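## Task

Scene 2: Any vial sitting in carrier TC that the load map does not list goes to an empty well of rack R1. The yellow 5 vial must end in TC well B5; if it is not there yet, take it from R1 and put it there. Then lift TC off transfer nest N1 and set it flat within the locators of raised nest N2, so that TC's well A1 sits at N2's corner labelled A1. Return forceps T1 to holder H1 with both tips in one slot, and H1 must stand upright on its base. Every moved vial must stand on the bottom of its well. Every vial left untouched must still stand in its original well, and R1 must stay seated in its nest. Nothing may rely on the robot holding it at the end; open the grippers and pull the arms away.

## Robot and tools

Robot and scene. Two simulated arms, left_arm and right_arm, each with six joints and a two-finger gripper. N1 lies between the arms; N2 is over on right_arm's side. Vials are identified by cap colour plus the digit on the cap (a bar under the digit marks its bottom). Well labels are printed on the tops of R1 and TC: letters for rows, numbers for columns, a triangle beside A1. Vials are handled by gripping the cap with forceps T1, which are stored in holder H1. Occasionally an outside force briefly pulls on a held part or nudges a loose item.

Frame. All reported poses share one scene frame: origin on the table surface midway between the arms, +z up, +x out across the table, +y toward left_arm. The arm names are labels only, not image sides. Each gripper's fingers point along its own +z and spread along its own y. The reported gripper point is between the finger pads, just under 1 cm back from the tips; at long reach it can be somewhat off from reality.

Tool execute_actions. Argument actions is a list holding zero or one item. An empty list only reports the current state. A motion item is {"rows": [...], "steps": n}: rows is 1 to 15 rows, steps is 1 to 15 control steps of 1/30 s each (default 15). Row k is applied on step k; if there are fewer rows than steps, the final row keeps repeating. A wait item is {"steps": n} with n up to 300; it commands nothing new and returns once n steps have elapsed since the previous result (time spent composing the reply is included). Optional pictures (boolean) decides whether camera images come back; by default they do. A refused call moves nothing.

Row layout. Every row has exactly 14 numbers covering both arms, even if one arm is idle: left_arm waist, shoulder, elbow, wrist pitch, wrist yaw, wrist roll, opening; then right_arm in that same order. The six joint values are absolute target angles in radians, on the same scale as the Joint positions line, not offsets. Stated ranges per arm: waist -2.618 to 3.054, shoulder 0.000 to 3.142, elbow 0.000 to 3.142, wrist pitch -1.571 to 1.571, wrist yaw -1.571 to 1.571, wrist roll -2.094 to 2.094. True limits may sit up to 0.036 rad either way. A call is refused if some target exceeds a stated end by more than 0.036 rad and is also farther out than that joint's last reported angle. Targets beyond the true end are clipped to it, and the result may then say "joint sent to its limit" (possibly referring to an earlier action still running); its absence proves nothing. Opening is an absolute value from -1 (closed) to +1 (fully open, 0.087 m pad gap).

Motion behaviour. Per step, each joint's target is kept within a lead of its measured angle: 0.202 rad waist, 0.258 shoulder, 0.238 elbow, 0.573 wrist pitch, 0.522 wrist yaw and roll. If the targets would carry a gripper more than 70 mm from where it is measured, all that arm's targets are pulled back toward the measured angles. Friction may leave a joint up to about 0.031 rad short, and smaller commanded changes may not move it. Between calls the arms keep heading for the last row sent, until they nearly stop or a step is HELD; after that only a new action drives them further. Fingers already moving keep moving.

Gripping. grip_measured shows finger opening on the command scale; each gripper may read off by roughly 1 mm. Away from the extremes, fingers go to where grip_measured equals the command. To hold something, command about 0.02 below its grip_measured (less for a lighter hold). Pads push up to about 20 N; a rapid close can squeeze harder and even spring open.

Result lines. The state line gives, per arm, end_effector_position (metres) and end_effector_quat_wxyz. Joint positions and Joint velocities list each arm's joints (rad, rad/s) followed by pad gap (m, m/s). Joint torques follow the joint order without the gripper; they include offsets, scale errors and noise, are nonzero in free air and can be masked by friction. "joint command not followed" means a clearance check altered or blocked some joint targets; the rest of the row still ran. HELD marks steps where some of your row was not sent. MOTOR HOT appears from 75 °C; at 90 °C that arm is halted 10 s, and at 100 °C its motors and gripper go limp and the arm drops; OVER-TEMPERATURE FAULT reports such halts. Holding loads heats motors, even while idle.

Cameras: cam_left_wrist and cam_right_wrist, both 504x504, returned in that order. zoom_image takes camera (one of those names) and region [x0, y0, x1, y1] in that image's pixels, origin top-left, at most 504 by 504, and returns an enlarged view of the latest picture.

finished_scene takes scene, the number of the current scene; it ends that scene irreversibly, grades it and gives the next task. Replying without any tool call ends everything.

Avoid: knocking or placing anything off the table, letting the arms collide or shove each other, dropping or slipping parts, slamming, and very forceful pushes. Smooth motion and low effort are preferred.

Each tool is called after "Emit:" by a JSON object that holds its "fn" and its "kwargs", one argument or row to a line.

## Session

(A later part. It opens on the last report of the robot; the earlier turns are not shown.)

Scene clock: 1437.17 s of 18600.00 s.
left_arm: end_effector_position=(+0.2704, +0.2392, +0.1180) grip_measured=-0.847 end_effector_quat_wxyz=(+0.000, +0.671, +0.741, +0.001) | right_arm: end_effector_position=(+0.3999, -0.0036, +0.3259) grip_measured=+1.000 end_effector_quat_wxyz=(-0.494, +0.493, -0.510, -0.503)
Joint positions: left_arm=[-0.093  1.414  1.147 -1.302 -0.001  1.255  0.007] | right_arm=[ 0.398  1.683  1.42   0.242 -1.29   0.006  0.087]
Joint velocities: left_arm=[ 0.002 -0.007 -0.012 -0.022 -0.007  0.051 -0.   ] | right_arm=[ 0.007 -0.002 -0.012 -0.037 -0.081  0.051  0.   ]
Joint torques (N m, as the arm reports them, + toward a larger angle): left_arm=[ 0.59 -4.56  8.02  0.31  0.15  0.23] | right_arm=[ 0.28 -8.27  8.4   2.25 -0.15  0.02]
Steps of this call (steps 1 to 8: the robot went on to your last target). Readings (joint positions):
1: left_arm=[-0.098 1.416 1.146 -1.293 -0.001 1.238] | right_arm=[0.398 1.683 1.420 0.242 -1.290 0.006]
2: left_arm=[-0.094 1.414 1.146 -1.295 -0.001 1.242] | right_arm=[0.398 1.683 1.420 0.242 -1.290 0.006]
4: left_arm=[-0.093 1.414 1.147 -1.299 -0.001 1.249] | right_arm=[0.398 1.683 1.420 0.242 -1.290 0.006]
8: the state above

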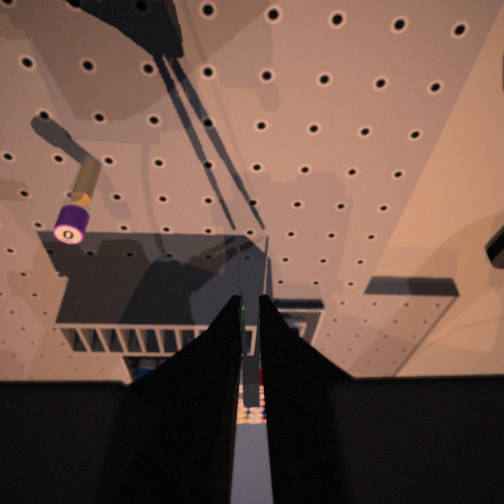

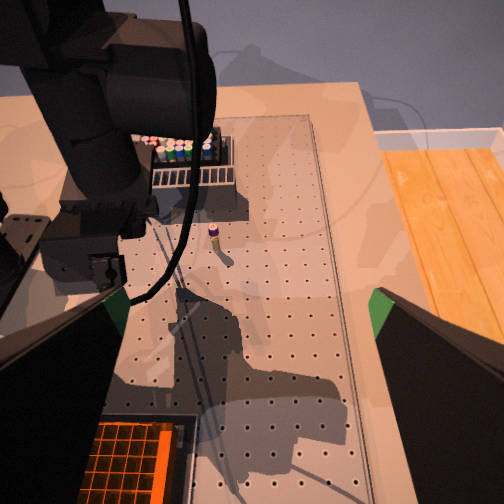

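Emit:
{"fn": "execute_actions", "kwargs": {
  "actions": [
    {"rows":[[-0.075,1.412,1.183,-1.328,0.0,1.28,-0.85,0.40,1.67,1.44,0.27,-1.30,0,1],[-0.06,1.412,1.192,-1.338,0.0,1.297,-0.85,0.40,1.67,1.44,0.27,-1.30,0,1],[-0.045,1.412,1.201,-1.348,0.0,1.314,-0.85,0.40,1.67,1.44,0.27,-1.30,0,1],[-0.03,1.412,1.21,-1.358,0.0,1.33,-0.85,0.40,1.67,1.44,0.27,-1.30,0,1],[-0.015,1.412,1.219,-1.368,0.0,1.345,-0.85,0.40,1.67,1.44,0.27,-1.30,0,1],[0.0,1.412,1.228,-1.377,0.0,1.36,-0.85,0.40,1.67,1.44,0.27,-1.30,0,1],[0.015,1.412,1.237,-1.386,0.0,1.375,-0.85,0.40,1.67,1.44,0.27,-1.30,0,1],[0.03,1.412,1.245,-1.394,0.0,1.39,-0.85,0.40,1.67,1.44,0.27,-1.30,0,1],[0.045,1.412,1.252,-1.401,0.0,1.405,-0.85,0.40,1.67,1.44,0.27,-1.30,0,1],[0.06,1.412,1.258,-1.407,0.0,1.42,-0.85,0.40,1.67,1.44,0.27,-1.30,0,1],[0.075,1.412,1.263,-1.411,0.0,1.435,-0.85,0.40,1.67,1.44,0.27,-1.30,0,1],[0.09,1.412,1.267,-1.414,0.0,1.45,-0.85,0.40,1.67,1.44,0.27,-1.30,0,1],[0.105,1.412,1.27,-1.416,0.0,1.463,-0.85,0.40,1.67,1.44,0.27,-1.30,0,1],[0.118,1.412,1.273,-1.417,0.0,1.472,-0.85,0.40,1.67,1.44,0.27,-1.30,0,1],[0.128,1.412,1.275,-1.418,0.0,1.478,-0.85,0.40,1.67,1.44,0.27,-1.30,0,1]],"steps":15}
  ],
  "pictures": false
}}

Emit:
{"fn": "execute_actions", "kwargs": {
  "actions": [
    {"steps":10}
  ]
}}

Scene clock: 1465.60 s of 18600.00 s.
left_arm: end_effector_position=(+0.2766, +0.2834, +0.1420) grip_measured=-0.849 end_effector_quat_wxyz=(+0.004, +0.662, +0.749, +0.004) | right_arm: end_effector_position=(+0.3999, -0.0036, +0.3259) grip_measured=+1.000 end_effector_quat_wxyz=(-0.494, +0.493, -0.510, -0.503)
Joint positions: left_arm=[ 0.101  1.414  1.243 -1.389 -0.     1.425  0.007] | right_arm=[ 0.398  1.683  1.42   0.242 -1.29   0.006  0.087]
Joint velocities: left_arm=[ 0.364  0.017  0.081 -0.081 -0.007  0.286 -0.   ] | right_arm=[ 0.002  0.002 -0.007 -0.037 -0.037 -0.037  0.   ]
Joint torques (N m, as the arm reports them, + toward a larger angle): left_arm=[ 0.34 -3.57  8.03  0.26  0.18  0.19] | right_arm=[ 0.28 -8.28  8.4   2.26 -0.14  0.02]
Steps of this call (steps 1 to 30: the robot went on to your last target; steps 31 to 90: nothing new was sent; then 24.93 s passed at rest; steps 91 to 105: all 15 steps of this action). Readings (joint positions):
91: left_arm=[-0.092 1.414 1.147 -1.305 -0.001 1.262] | right_arm=[0.398 1.683 1.420 0.242 -1.290 0.006]
92: left_arm=[-0.087 1.414 1.149 -1.310 -0.000 1.267] | right_arm=[0.398 1.683 1.420 0.242 -1.290 0.006]
94: left_arm=[-0.065 1.414 1.163 -1.323 -0.000 1.285] | right_arm=[0.398 1.683 1.420 0.242 -1.290 0.006]
98: left_arm=[-0.003 1.414 1.203 -1.349 -0.000 1.332] | right_arm=[0.398 1.683 1.420 0.242 -1.290 0.006]
105: the state above

Scene clock: 1465.93 s of 18600.00 s.
left_arm: end_effector_position=(+0.2748, +0.2883, +0.1431) grip_measured=-0.849 end_effector_quat_wxyz=(-0.000, +0.671, +0.742, -0.000) | right_arm: end_effector_position=(+0.3999, -0.0036, +0.3259) grip_measured=+1.000 end_effector_quat_wxyz=(-0.494, +0.493, -0.510, -0.503)
Joint positions: left_arm=[ 0.121  1.414  1.246 -1.404 -0.     1.468  0.007] | right_arm=[ 0.398  1.683  1.42   0.242 -1.29   0.006  0.087]
Joint velocities: left_arm=[-0.017 -0.017 -0.007 -0.11  -0.007  0.022  0.   ] | right_arm=[-0.007 -0.007  0.017 -0.037  0.066 -0.037  0.   ]
Joint torques (N m, as the arm reports them, + toward a larger angle): left_arm=[ 0.59 -3.55  7.96  0.27  0.15  0.23] | right_arm=[ 0.27 -8.28  8.4   2.26 -0.14  0.02]
Steps of this call (steps 1 to 10: the robot went on to your last target). Readings (joint positions):
1: left_arm=[0.112 1.414 1.244 -1.392 -0.000 1.435] | right_arm=[0.398 1.683 1.420 0.242 -1.290 0.006]
2: left_arm=[0.118 1.414 1.246 -1.394 -0.000 1.442] | right_arm=[0.398 1.683 1.420 0.242 -1.290 0.006]
4: left_arm=[0.121 1.414 1.246 -1.398 -0.000 1.453] | right_arm=[0.398 1.683 1.420 0.242 -1.290 0.006]
8: left_arm=[0.121 1.414 1.246 -1.402 -0.000 1.465] | right_arm=[0.398 1.683 1.420 0.242 -1.290 0.006]
10: the state above

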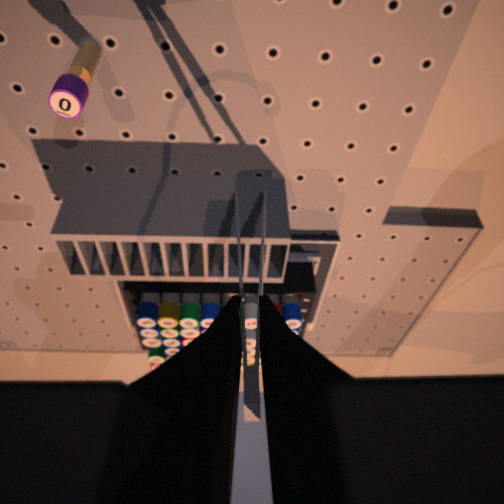

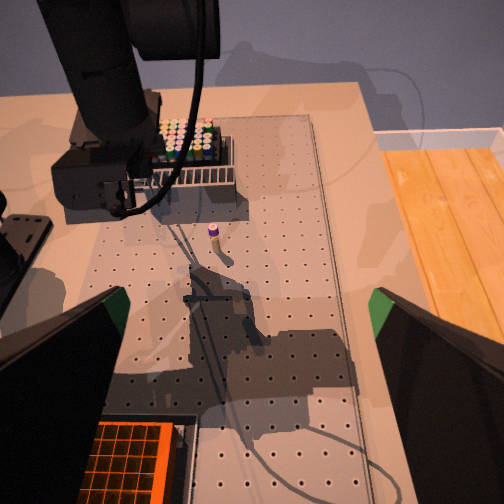

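Emit:
{"fn": "execute_actions", "kwargs": {
  "actions": [
    {"rows":[[0.138,1.412,1.278,-1.42,0.0,1.49,-0.85,0.40,1.67,1.44,0.27,-1.30,0,1],[0.15,1.412,1.281,-1.422,0.0,1.505,-0.85,0.40,1.67,1.44,0.27,-1.30,0,1],[0.163,1.412,1.283,-1.424,0.0,1.52,-0.85,0.40,1.67,1.44,0.27,-1.30,0,1],[0.176,1.412,1.283,-1.424,0.0,1.535,-0.85,0.40,1.67,1.44,0.27,-1.30,0,1],[0.189,1.412,1.283,-1.424,0.0,1.55,-0.85,0.40,1.67,1.44,0.27,-1.30,0,1],[0.202,1.412,1.283,-1.424,0.0,1.563,-0.85,0.40,1.67,1.44,0.27,-1.30,0,1],[0.215,1.412,1.283,-1.424,0.0,1.576,-0.85,0.40,1.67,1.44,0.27,-1.30,0,1],[0.228,1.412,1.283,-1.424,0.0,1.589,-0.85,0.40,1.67,1.44,0.27,-1.30,0,1],[0.241,1.412,1.283,-1.424,0.0,1.602,-0.85,0.40,1.67,1.44,0.27,-1.30,0,1],[0.254,1.412,1.283,-1.424,0.0,1.615,-0.85,0.40,1.67,1.44,0.27,-1.30,0,1],[0.267,1.412,1.283,-1.424,0.0,1.628,-0.85,0.40,1.67,1.44,0.27,-1.30,0,1],[0.28,1.412,1.283,-1.424,0.0,1.64,-0.85,0.40,1.67,1.44,0.27,-1.30,0,1],[0.292,1.412,1.283,-1.424,0.0,1.648,-0.85,0.40,1.67,1.44,0.27,-1.30,0,1],[0.302,1.412,1.283,-1.424,0.0,1.654,-0.85,0.40,1.67,1.44,0.27,-1.30,0,1],[0.31,1.412,1.283,-1.424,0.0,1.658,-0.85,0.40,1.67,1.44,0.27,-1.30,0,1]],"steps":15}
  ],
  "pictures": false
}}

Emit:
{"fn": "execute_actions", "kwargs": {
  "actions": [
    {"steps":10}
  ]
}}

Scene clock: 1484.07 s of 18600.00 s.
left_arm: end_effector_position=(+0.2695, +0.3258, +0.1430) grip_measured=-0.849 end_effector_quat_wxyz=(-0.002, +0.664, +0.747, -0.002) | right_arm: end_effector_position=(+0.3999, -0.0036, +0.3259) grip_measured=+1.000 end_effector_quat_wxyz=(-0.494, +0.493, -0.510, -0.503)
Joint positions: left_arm=[ 0.286  1.414  1.246 -1.41  -0.     1.616  0.007] | right_arm=[ 0.398  1.683  1.42   0.242 -1.29   0.006  0.087]
Joint velocities: left_arm=[0.291 0.022 0.002 0.007 0.007 0.227 0.001] | right_arm=[-0.007 -0.002 -0.012 -0.007 -0.007 -0.022  0.   ]
Joint torques (N m, as the arm reports them, + toward a larger angle): left_arm=[ 0.41 -3.49  8.49  0.21  0.15  0.23] | right_arm=[ 0.28 -8.27  8.4   2.26 -0.14  0.02]
Steps of this call (steps 1 to 30: the robot went on to your last target; steps 31 to 90: nothing new was sent; then 14.63 s passed at rest; steps 91 to 105: all 15 steps of this action). Readings (joint positions):
91: left_arm=[0.122 1.414 1.246 -1.405 -0.000 1.475] | right_arm=[0.398 1.683 1.420 0.242 -1.290 0.006]
92: left_arm=[0.126 1.414 1.246 -1.405 -0.000 1.480] | right_arm=[0.398 1.683 1.420 0.242 -1.290 0.006]
94: left_arm=[0.144 1.414 1.246 -1.407 -0.000 1.495] | right_arm=[0.398 1.683 1.420 0.242 -1.290 0.006]
98: left_arm=[0.198 1.414 1.246 -1.409 -0.000 1.537] | right_arm=[0.398 1.683 1.420 0.242 -1.290 0.006]
105: the state above

Scene clock: 1484.40 s of 18600.00 s.
left_arm: end_effector_position=(+0.2693, +0.3294, +0.1430) grip_measured=-0.849 end_effector_quat_wxyz=(-0.002, +0.671, +0.742, -0.003) | right_arm: end_effector_position=(+0.3999, -0.0036, +0.3259) grip_measured=+1.000 end_effector_quat_wxyz=(-0.494, +0.493, -0.510, -0.503)
Joint positions: left_arm=[ 0.302  1.414  1.246 -1.411 -0.     1.649  0.007] | right_arm=[ 0.398  1.683  1.42   0.242 -1.29   0.006  0.087]
Joint velocities: left_arm=[ 0.007 -0.007  0.002  0.022 -0.022  0.022 -0.001] | right_arm=[-0.002 -0.017  0.012  0.037  0.022  0.007  0.   ]
Joint torques (N m, as the arm reports them, + toward a larger angle): left_arm=[ 0.64 -3.52  8.47  0.21  0.16  0.22] | right_arm=[ 0.28 -8.28  8.4   2.26 -0.15  0.02]
Steps of this call (steps 1 to 10: the robot went on to your last target). Readings (joint positions):
1: left_arm=[0.295 1.414 1.246 -1.410 -0.000 1.623] | right_arm=[0.398 1.683 1.420 0.242 -1.290 0.006]
2: left_arm=[0.300 1.414 1.246 -1.410 -0.000 1.629] | right_arm=[0.398 1.683 1.420 0.242 -1.290 0.006]
4: left_arm=[0.302 1.414 1.246 -1.410 -0.000 1.638] | right_arm=[0.398 1.683 1.420 0.242 -1.290 0.006]
8: left_arm=[0.302 1.414 1.246 -1.410 -0.000 1.647] | right_arm=[0.398 1.683 1.420 0.242 -1.290 0.006]
10: the state above

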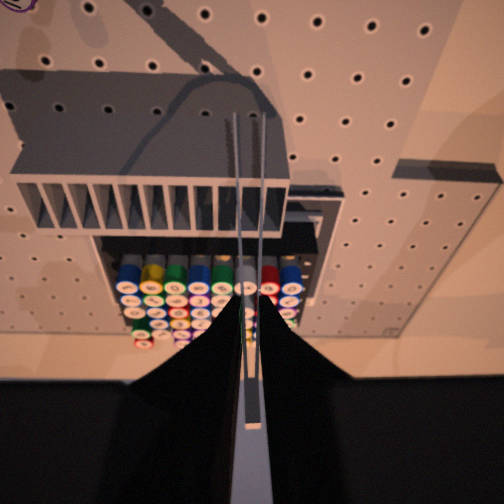

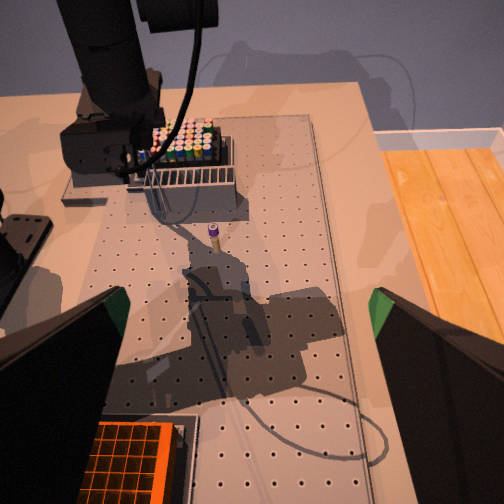

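Emit:
{"fn": "execute_actions", "kwargs": {
  "actions": [
    {"rows":[[0.305,1.42,1.225,-1.392,0.0,1.655,-0.85,0.40,1.67,1.44,0.27,-1.30,0,1],[0.305,1.42,1.215,-1.385,0.0,1.655,-0.85,0.40,1.67,1.44,0.27,-1.30,0,1],[0.305,1.42,1.208,-1.375,0.0,1.655,-0.85,0.40,1.67,1.44,0.27,-1.30,0,1],[0.305,1.42,1.202,-1.365,0.0,1.655,-0.85,0.40,1.67,1.44,0.27,-1.30,0,1],[0.305,1.42,1.197,-1.357,0.0,1.655,-0.85,0.40,1.67,1.44,0.27,-1.30,0,1],[0.305,1.42,1.192,-1.351,0.0,1.655,-0.85,0.40,1.67,1.44,0.27,-1.30,0,1],[0.305,1.42,1.187,-1.346,0.0,1.655,-0.85,0.40,1.67,1.44,0.27,-1.30,0,1],[0.305,1.42,1.182,-1.341,0.0,1.655,-0.85,0.40,1.67,1.44,0.27,-1.30,0,1],[0.305,1.42,1.177,-1.336,0.0,1.655,-0.848,0.40,1.67,1.44,0.27,-1.30,0,1],[0.305,1.42,1.172,-1.332,0.0,1.655,-0.846,0.40,1.67,1.44,0.27,-1.30,0,1],[0.305,1.42,1.167,-1.33,0.0,1.655,-0.844,0.40,1.67,1.44,0.27,-1.30,0,1],[0.305,1.42,1.163,-1.33,0.0,1.655,-0.842,0.40,1.67,1.44,0.27,-1.30,0,1]],"steps":15}
  ],
  "pictures": false
}}

Emit:
{"fn": "execute_actions", "kwargs": {
  "actions": [
    {"steps":8}
  ]
}}

Scene clock: 1510.10 s of 18600.00 s.
left_arm: end_effector_position=(+0.2712, +0.3302, +0.1295) grip_measured=-0.842 end_effector_quat_wxyz=(-0.002, +0.672, +0.740, -0.000) | right_arm: end_effector_position=(+0.3999, -0.0036, +0.3259) grip_measured=+1.000 end_effector_quat_wxyz=(-0.494, +0.493, -0.510, -0.503)
Joint positions: left_arm=[ 0.302  1.414  1.192 -1.352 -0.003  1.653  0.007] | right_arm=[ 0.398  1.683  1.42   0.242 -1.29   0.006  0.087]
Joint velocities: left_arm=[-0.017 -0.012 -0.017  0.051 -0.081 -0.051 -0.   ] | right_arm=[-0.002 -0.002 -0.007 -0.066 -0.037 -0.022  0.   ]
Joint torques (N m, as the arm reports them, + toward a larger angle): left_arm=[ 0.23 -2.96  4.03  0.47  0.19  0.19] | right_arm=[ 0.28 -8.27  8.4   2.26 -0.14  0.02]
Steps of this call (steps 1 to 30: the robot went on to your last target; steps 31 to 90: nothing new was sent; then 22.20 s passed at rest; steps 91 to 105: all 15 steps of this action). Readings (joint positions):
91: left_arm=[0.302 1.414 1.246 -1.410 -0.000 1.653] | right_arm=[0.398 1.683 1.420 0.242 -1.290 0.006]
92: left_arm=[0.302 1.414 1.246 -1.409 -0.000 1.653] | right_arm=[0.398 1.683 1.420 0.242 -1.290 0.006]
94: left_arm=[0.302 1.414 1.240 -1.399 -0.000 1.653] | right_arm=[0.398 1.683 1.420 0.242 -1.290 0.006]
98: left_arm=[0.302 1.414 1.214 -1.376 -0.000 1.653] | right_arm=[0.398 1.683 1.420 0.242 -1.290 0.006]
105: the state above

Scene clock: 1510.37 s of 18600.00 s.
left_arm: end_effector_position=(+0.2724, +0.3304, +0.1295) grip_measured=-0.842 end_effector_quat_wxyz=(-0.001, +0.672, +0.740, +0.002) | right_arm: end_effector_position=(+0.3999, -0.0036, +0.3259) grip_measured=+1.000 end_effector_quat_wxyz=(-0.494, +0.493, -0.510, -0.503)
Joint positions: left_arm=[ 0.302  1.414  1.192 -1.347 -0.003  1.653  0.007] | right_arm=[ 0.398  1.683  1.42   0.242 -1.29   0.006  0.087]
Joint velocities: left_arm=[ 0.002 -0.012 -0.007 -0.007 -0.022 -0.007  0.001] | right_arm=[-0.007 -0.007 -0.007 -0.007 -0.022  0.007  0.   ]
Joint torques (N m, as the arm reports them, + toward a larger angle): left_arm=[ 0.25 -3.03  3.99  0.5   0.18  0.19] | right_arm=[ 0.28 -8.27  8.4   2.26 -0.14  0.02]
Steps of this call (steps 1 to 8: the robot went on to your last target). Readings (joint positions):
1: left_arm=[0.302 1.414 1.192 -1.350 -0.003 1.653] | right_arm=[0.398 1.683 1.420 0.242 -1.290 0.006]
2: left_arm=[0.302 1.414 1.192 -1.350 -0.003 1.653] | right_arm=[0.398 1.683 1.420 0.242 -1.290 0.006]
4: left_arm=[0.302 1.414 1.192 -1.349 -0.003 1.653] | right_arm=[0.398 1.683 1.420 0.242 -1.290 0.006]
8: the state above

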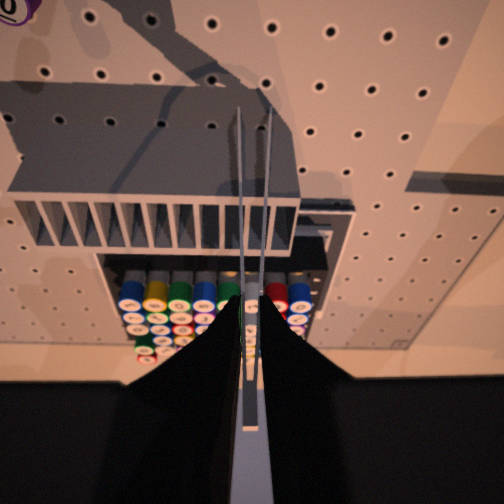

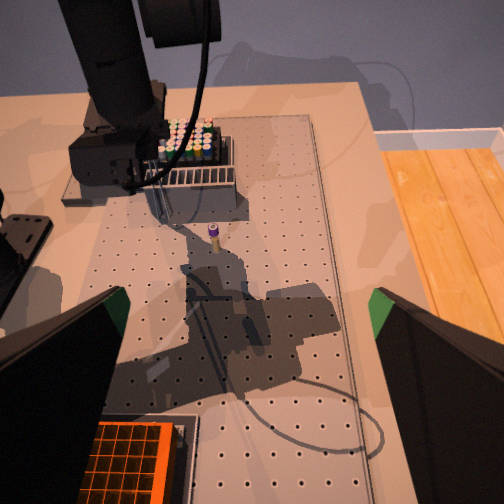

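Emit:
{"fn": "execute_actions", "kwargs": {
  "actions": [
    {"rows":[[0.29,1.42,1.163,-1.35,0.0,1.645,-0.838,0.40,1.67,1.44,0.27,-1.30,0,1],[0.28,1.42,1.16,-1.345,0.0,1.635,-0.835,0.40,1.67,1.44,0.27,-1.30,0,1],[0.275,1.42,1.155,-1.335,0.0,1.63,-0.832,0.40,1.67,1.44,0.27,-1.30,0,1],[0.275,1.42,1.15,-1.325,0.0,1.63,-0.829,0.40,1.67,1.44,0.27,-1.30,0,1],[0.275,1.42,1.145,-1.316,0.0,1.63,-0.826,0.40,1.67,1.44,0.27,-1.30,0,1],[0.275,1.42,1.14,-1.308,0.0,1.63,-0.823,0.40,1.67,1.44,0.27,-1.30,0,1],[0.275,1.42,1.135,-1.301,0.0,1.63,-0.82,0.40,1.67,1.44,0.27,-1.30,0,1],[0.275,1.42,1.13,-1.295,0.0,1.63,-0.817,0.40,1.67,1.44,0.27,-1.30,0,1],[0.275,1.42,1.125,-1.29,0.0,1.63,-0.814,0.40,1.67,1.44,0.27,-1.30,0,1],[0.275,1.42,1.12,-1.285,0.0,1.63,-0.811,0.40,1.67,1.44,0.27,-1.30,0,1],[0.275,1.42,1.115,-1.281,0.0,1.63,-0.808,0.40,1.67,1.44,0.27,-1.30,0,1],[0.275,1.42,1.11,-1.278,0.0,1.63,-0.805,0.40,1.67,1.44,0.27,-1.30,0,1],[0.275,1.42,1.105,-1.276,0.0,1.63,-0.802,0.40,1.67,1.44,0.27,-1.30,0,1],[0.275,1.42,1.10,-1.275,0.0,1.63,-0.80,0.40,1.67,1.44,0.27,-1.30,0,1]],"steps":15}
  ],
  "pictures": false
}}

Emit:
{"fn": "execute_actions", "kwargs": {
  "actions": [
    {"steps":8}
  ]
}}

Scene clock: 1527.13 s of 18600.00 s.
left_arm: end_effector_position=(+0.2700, +0.3262, +0.1148) grip_measured=-0.800 end_effector_quat_wxyz=(-0.005, +0.672, +0.740, -0.002) | right_arm: end_effector_position=(+0.3999, -0.0036, +0.3259) grip_measured=+1.000 end_effector_quat_wxyz=(-0.494, +0.493, -0.510, -0.503)
Joint positions: left_arm=[ 0.284  1.414  1.133 -1.3   -0.005  1.635  0.009] | right_arm=[ 0.398  1.683  1.42   0.242 -1.29   0.006  0.087]
Joint velocities: left_arm=[-0.002 -0.017 -0.095  0.081 -0.11   0.11   0.   ] | right_arm=[-0.007 -0.012  0.007  0.037 -0.11  -0.066  0.   ]
Joint torques (N m, as the arm reports them, + toward a larger angle): left_arm=[-0.71 -3.03  4.18  0.46  0.19  0.12] | right_arm=[ 0.27 -8.28  8.4   2.25 -0.15  0.02]
Steps of this call (steps 1 to 15: the robot went on to your last target; steps 16 to 90: nothing new was sent; then 13.27 s passed at rest; steps 91 to 105: all 15 steps of this action). Readings (joint positions):
91: left_arm=[0.302 1.414 1.192 -1.347 -0.003 1.652] | right_arm=[0.398 1.683 1.420 0.242 -1.290 0.006]
92: left_arm=[0.300 1.414 1.192 -1.347 -0.004 1.650] | right_arm=[0.398 1.683 1.420 0.242 -1.290 0.006]
94: left_arm=[0.291 1.414 1.191 -1.346 -0.004 1.645] | right_arm=[0.398 1.683 1.420 0.242 -1.290 0.006]
98: left_arm=[0.284 1.414 1.168 -1.329 -0.004 1.638] | right_arm=[0.398 1.683 1.420 0.242 -1.290 0.006]
105: the state above

Scene clock: 1527.40 s of 18600.00 s.
left_arm: end_effector_position=(+0.2712, +0.3266, +0.1139) grip_measured=-0.800 end_effector_quat_wxyz=(-0.004, +0.672, +0.740, +0.000) | right_arm: end_effector_position=(+0.3999, -0.0036, +0.3259) grip_measured=+1.000 end_effector_quat_wxyz=(-0.494, +0.493, -0.510, -0.503)
Joint positions: left_arm=[ 0.284  1.414  1.13  -1.291 -0.006  1.635  0.009] | right_arm=[ 0.398  1.683  1.42   0.242 -1.29   0.006  0.087]
Joint velocities: left_arm=[-0.002 -0.002  0.007 -0.081 -0.022  0.007 -0.   ] | right_arm=[-0.017 -0.007  0.002  0.007 -0.125  0.007  0.   ]
Joint torques (N m, as the arm reports them, + toward a larger angle): left_arm=[-0.74 -3.04  3.99  0.53  0.21  0.15] | right_arm=[ 0.27 -8.28  8.4   2.25 -0.14  0.02]
Steps of this call (steps 1 to 8: the robot went on to your last target). Readings (joint positions):
1: left_arm=[0.284 1.414 1.131 -1.299 -0.005 1.635] | right_arm=[0.398 1.683 1.420 0.242 -1.290 0.006]
2: left_arm=[0.284 1.414 1.130 -1.297 -0.006 1.635] | right_arm=[0.398 1.683 1.420 0.242 -1.290 0.006]
4: left_arm=[0.284 1.414 1.130 -1.294 -0.006 1.635] | right_arm=[0.398 1.683 1.420 0.242 -1.290 0.006]
8: the state above

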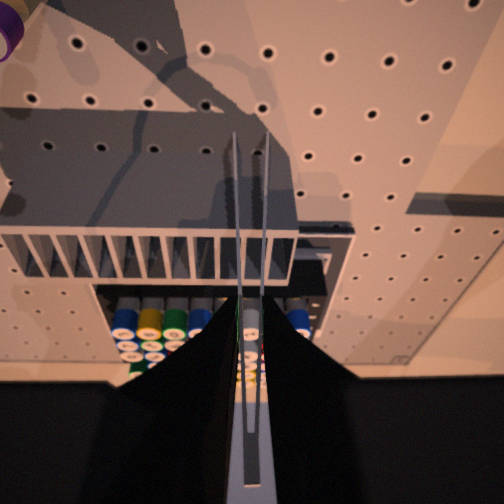

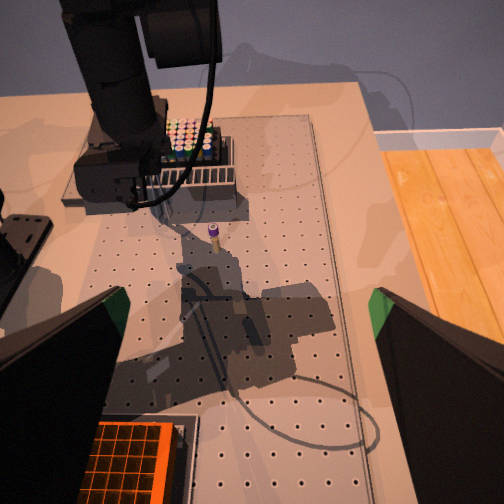

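Emit:
{"fn": "execute_actions", "kwargs": {
  "actions": [
    {"rows":[[0.28,1.425,1.095,-1.27,0.0,1.632,-0.797,0.40,1.67,1.44,0.27,-1.30,0,1],[0.28,1.425,1.089,-1.262,0.0,1.632,-0.794,0.40,1.67,1.44,0.27,-1.30,0,1],[0.28,1.425,1.083,-1.253,0.0,1.632,-0.791,0.40,1.67,1.44,0.27,-1.30,0,1],[0.28,1.425,1.077,-1.244,0.0,1.632,-0.788,0.40,1.67,1.44,0.27,-1.30,0,1],[0.28,1.425,1.071,-1.236,0.0,1.632,-0.785,0.40,1.67,1.44,0.27,-1.30,0,1],[0.28,1.425,1.065,-1.229,0.0,1.632,-0.782,0.40,1.67,1.44,0.27,-1.30,0,1],[0.28,1.425,1.059,-1.222,0.0,1.632,-0.779,0.40,1.67,1.44,0.27,-1.30,0,1],[0.28,1.425,1.053,-1.215,0.0,1.632,-0.776,0.40,1.67,1.44,0.27,-1.30,0,1],[0.28,1.425,1.047,-1.209,0.0,1.632,-0.773,0.40,1.67,1.44,0.27,-1.30,0,1],[0.28,1.425,1.041,-1.203,0.0,1.632,-0.77,0.40,1.67,1.44,0.27,-1.30,0,1],[0.28,1.425,1.035,-1.198,0.0,1.632,-0.767,0.40,1.67,1.44,0.27,-1.30,0,1],[0.28,1.425,1.03,-1.194,0.0,1.632,-0.764,0.40,1.67,1.44,0.27,-1.30,0,1],[0.28,1.425,1.025,-1.191,0.0,1.632,-0.761,0.40,1.67,1.44,0.27,-1.30,0,1],[0.28,1.425,1.021,-1.19,0.0,1.632,-0.758,0.40,1.67,1.44,0.27,-1.30,0,1]],"steps":15}
  ],
  "pictures": false
}}

Emit:
{"fn": "execute_actions", "kwargs": {
  "actions": [
    {"steps":8}
  ]
}}

Scene clock: 1542.70 s of 18600.00 s.
left_arm: end_effector_position=(+0.2693, +0.3262, +0.0948) grip_measured=-0.758 end_effector_quat_wxyz=(-0.004, +0.672, +0.741, -0.001) | right_arm: end_effector_position=(+0.3999, -0.0036, +0.3259) grip_measured=+1.000 end_effector_quat_wxyz=(-0.494, +0.493, -0.510, -0.503)
Joint positions: left_arm=[ 0.284  1.414  1.054 -1.217 -0.006  1.634  0.011] | right_arm=[ 0.398  1.683  1.42   0.242 -1.29   0.006  0.087]
Joint velocities: left_arm=[ 0.017 -0.012 -0.1    0.051 -0.022 -0.051  0.001] | right_arm=[-0.007 -0.002 -0.012 -0.022  0.037 -0.007  0.   ]
Joint torques (N m, as the arm reports them, + toward a larger angle): left_arm=[-0.32 -2.7   4.15  0.49  0.2   0.14] | right_arm=[ 0.28 -8.28  8.4   2.26 -0.15  0.02]
Steps of this call (steps 1 to 30: the robot went on to your last target; steps 31 to 90: nothing new was sent; then 11.80 s passed at rest; steps 91 to 105: all 15 steps of this action). Readings (joint positions):
91: left_arm=[0.284 1.414 1.130 -1.289 -0.006 1.634] | right_arm=[0.398 1.683 1.420 0.242 -1.290 0.006]
92: left_arm=[0.284 1.414 1.128 -1.286 -0.006 1.634] | right_arm=[0.398 1.683 1.420 0.242 -1.290 0.006]
94: left_arm=[0.284 1.414 1.118 -1.277 -0.006 1.634] | right_arm=[0.398 1.683 1.420 0.242 -1.290 0.006]
98: left_arm=[0.284 1.414 1.091 -1.255 -0.006 1.634] | right_arm=[0.398 1.683 1.420 0.242 -1.290 0.006]
105: the state above

Scene clock: 1542.97 s of 18600.00 s.
left_arm: end_effector_position=(+0.2703, +0.3264, +0.0936) grip_measured=-0.758 end_effector_quat_wxyz=(-0.003, +0.672, +0.741, +0.001) | right_arm: end_effector_position=(+0.3999, -0.0036, +0.3259) grip_measured=+1.000 end_effector_quat_wxyz=(-0.494, +0.493, -0.510, -0.503)
Joint positions: left_arm=[ 0.284  1.414  1.049 -1.207 -0.006  1.634  0.011] | right_arm=[ 0.398  1.683  1.42   0.242 -1.29   0.006  0.087]
Joint velocities: left_arm=[ 0.007 -0.042 -0.007  0.037 -0.051  0.007  0.   ] | right_arm=[-0.007 -0.022 -0.002 -0.022 -0.037 -0.022  0.   ]
Joint torques (N m, as the arm reports them, + toward a larger angle): left_arm=[-0.32 -2.69  4.07  0.5   0.2   0.15] | right_arm=[ 0.28 -8.28  8.4   2.26 -0.15  0.02]
Steps of this call (steps 1 to 8: the robot went on to your last target). Readings (joint positions):
1: left_arm=[0.284 1.414 1.051 -1.214 -0.006 1.634] | right_arm=[0.398 1.683 1.420 0.242 -1.290 0.006]
2: left_arm=[0.284 1.414 1.050 -1.212 -0.006 1.634] | right_arm=[0.398 1.683 1.420 0.242 -1.290 0.006]
4: left_arm=[0.284 1.414 1.049 -1.209 -0.006 1.634] | right_arm=[0.398 1.683 1.420 0.242 -1.290 0.006]
8: the state above

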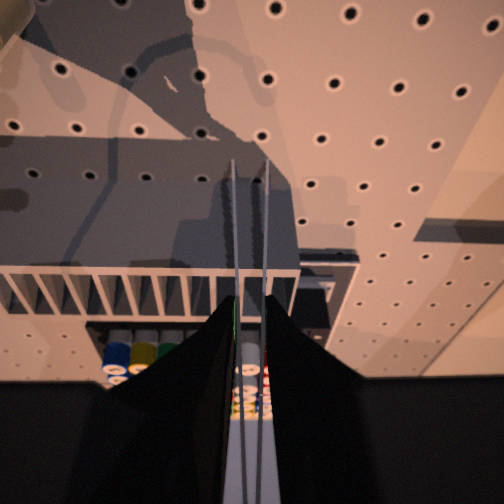

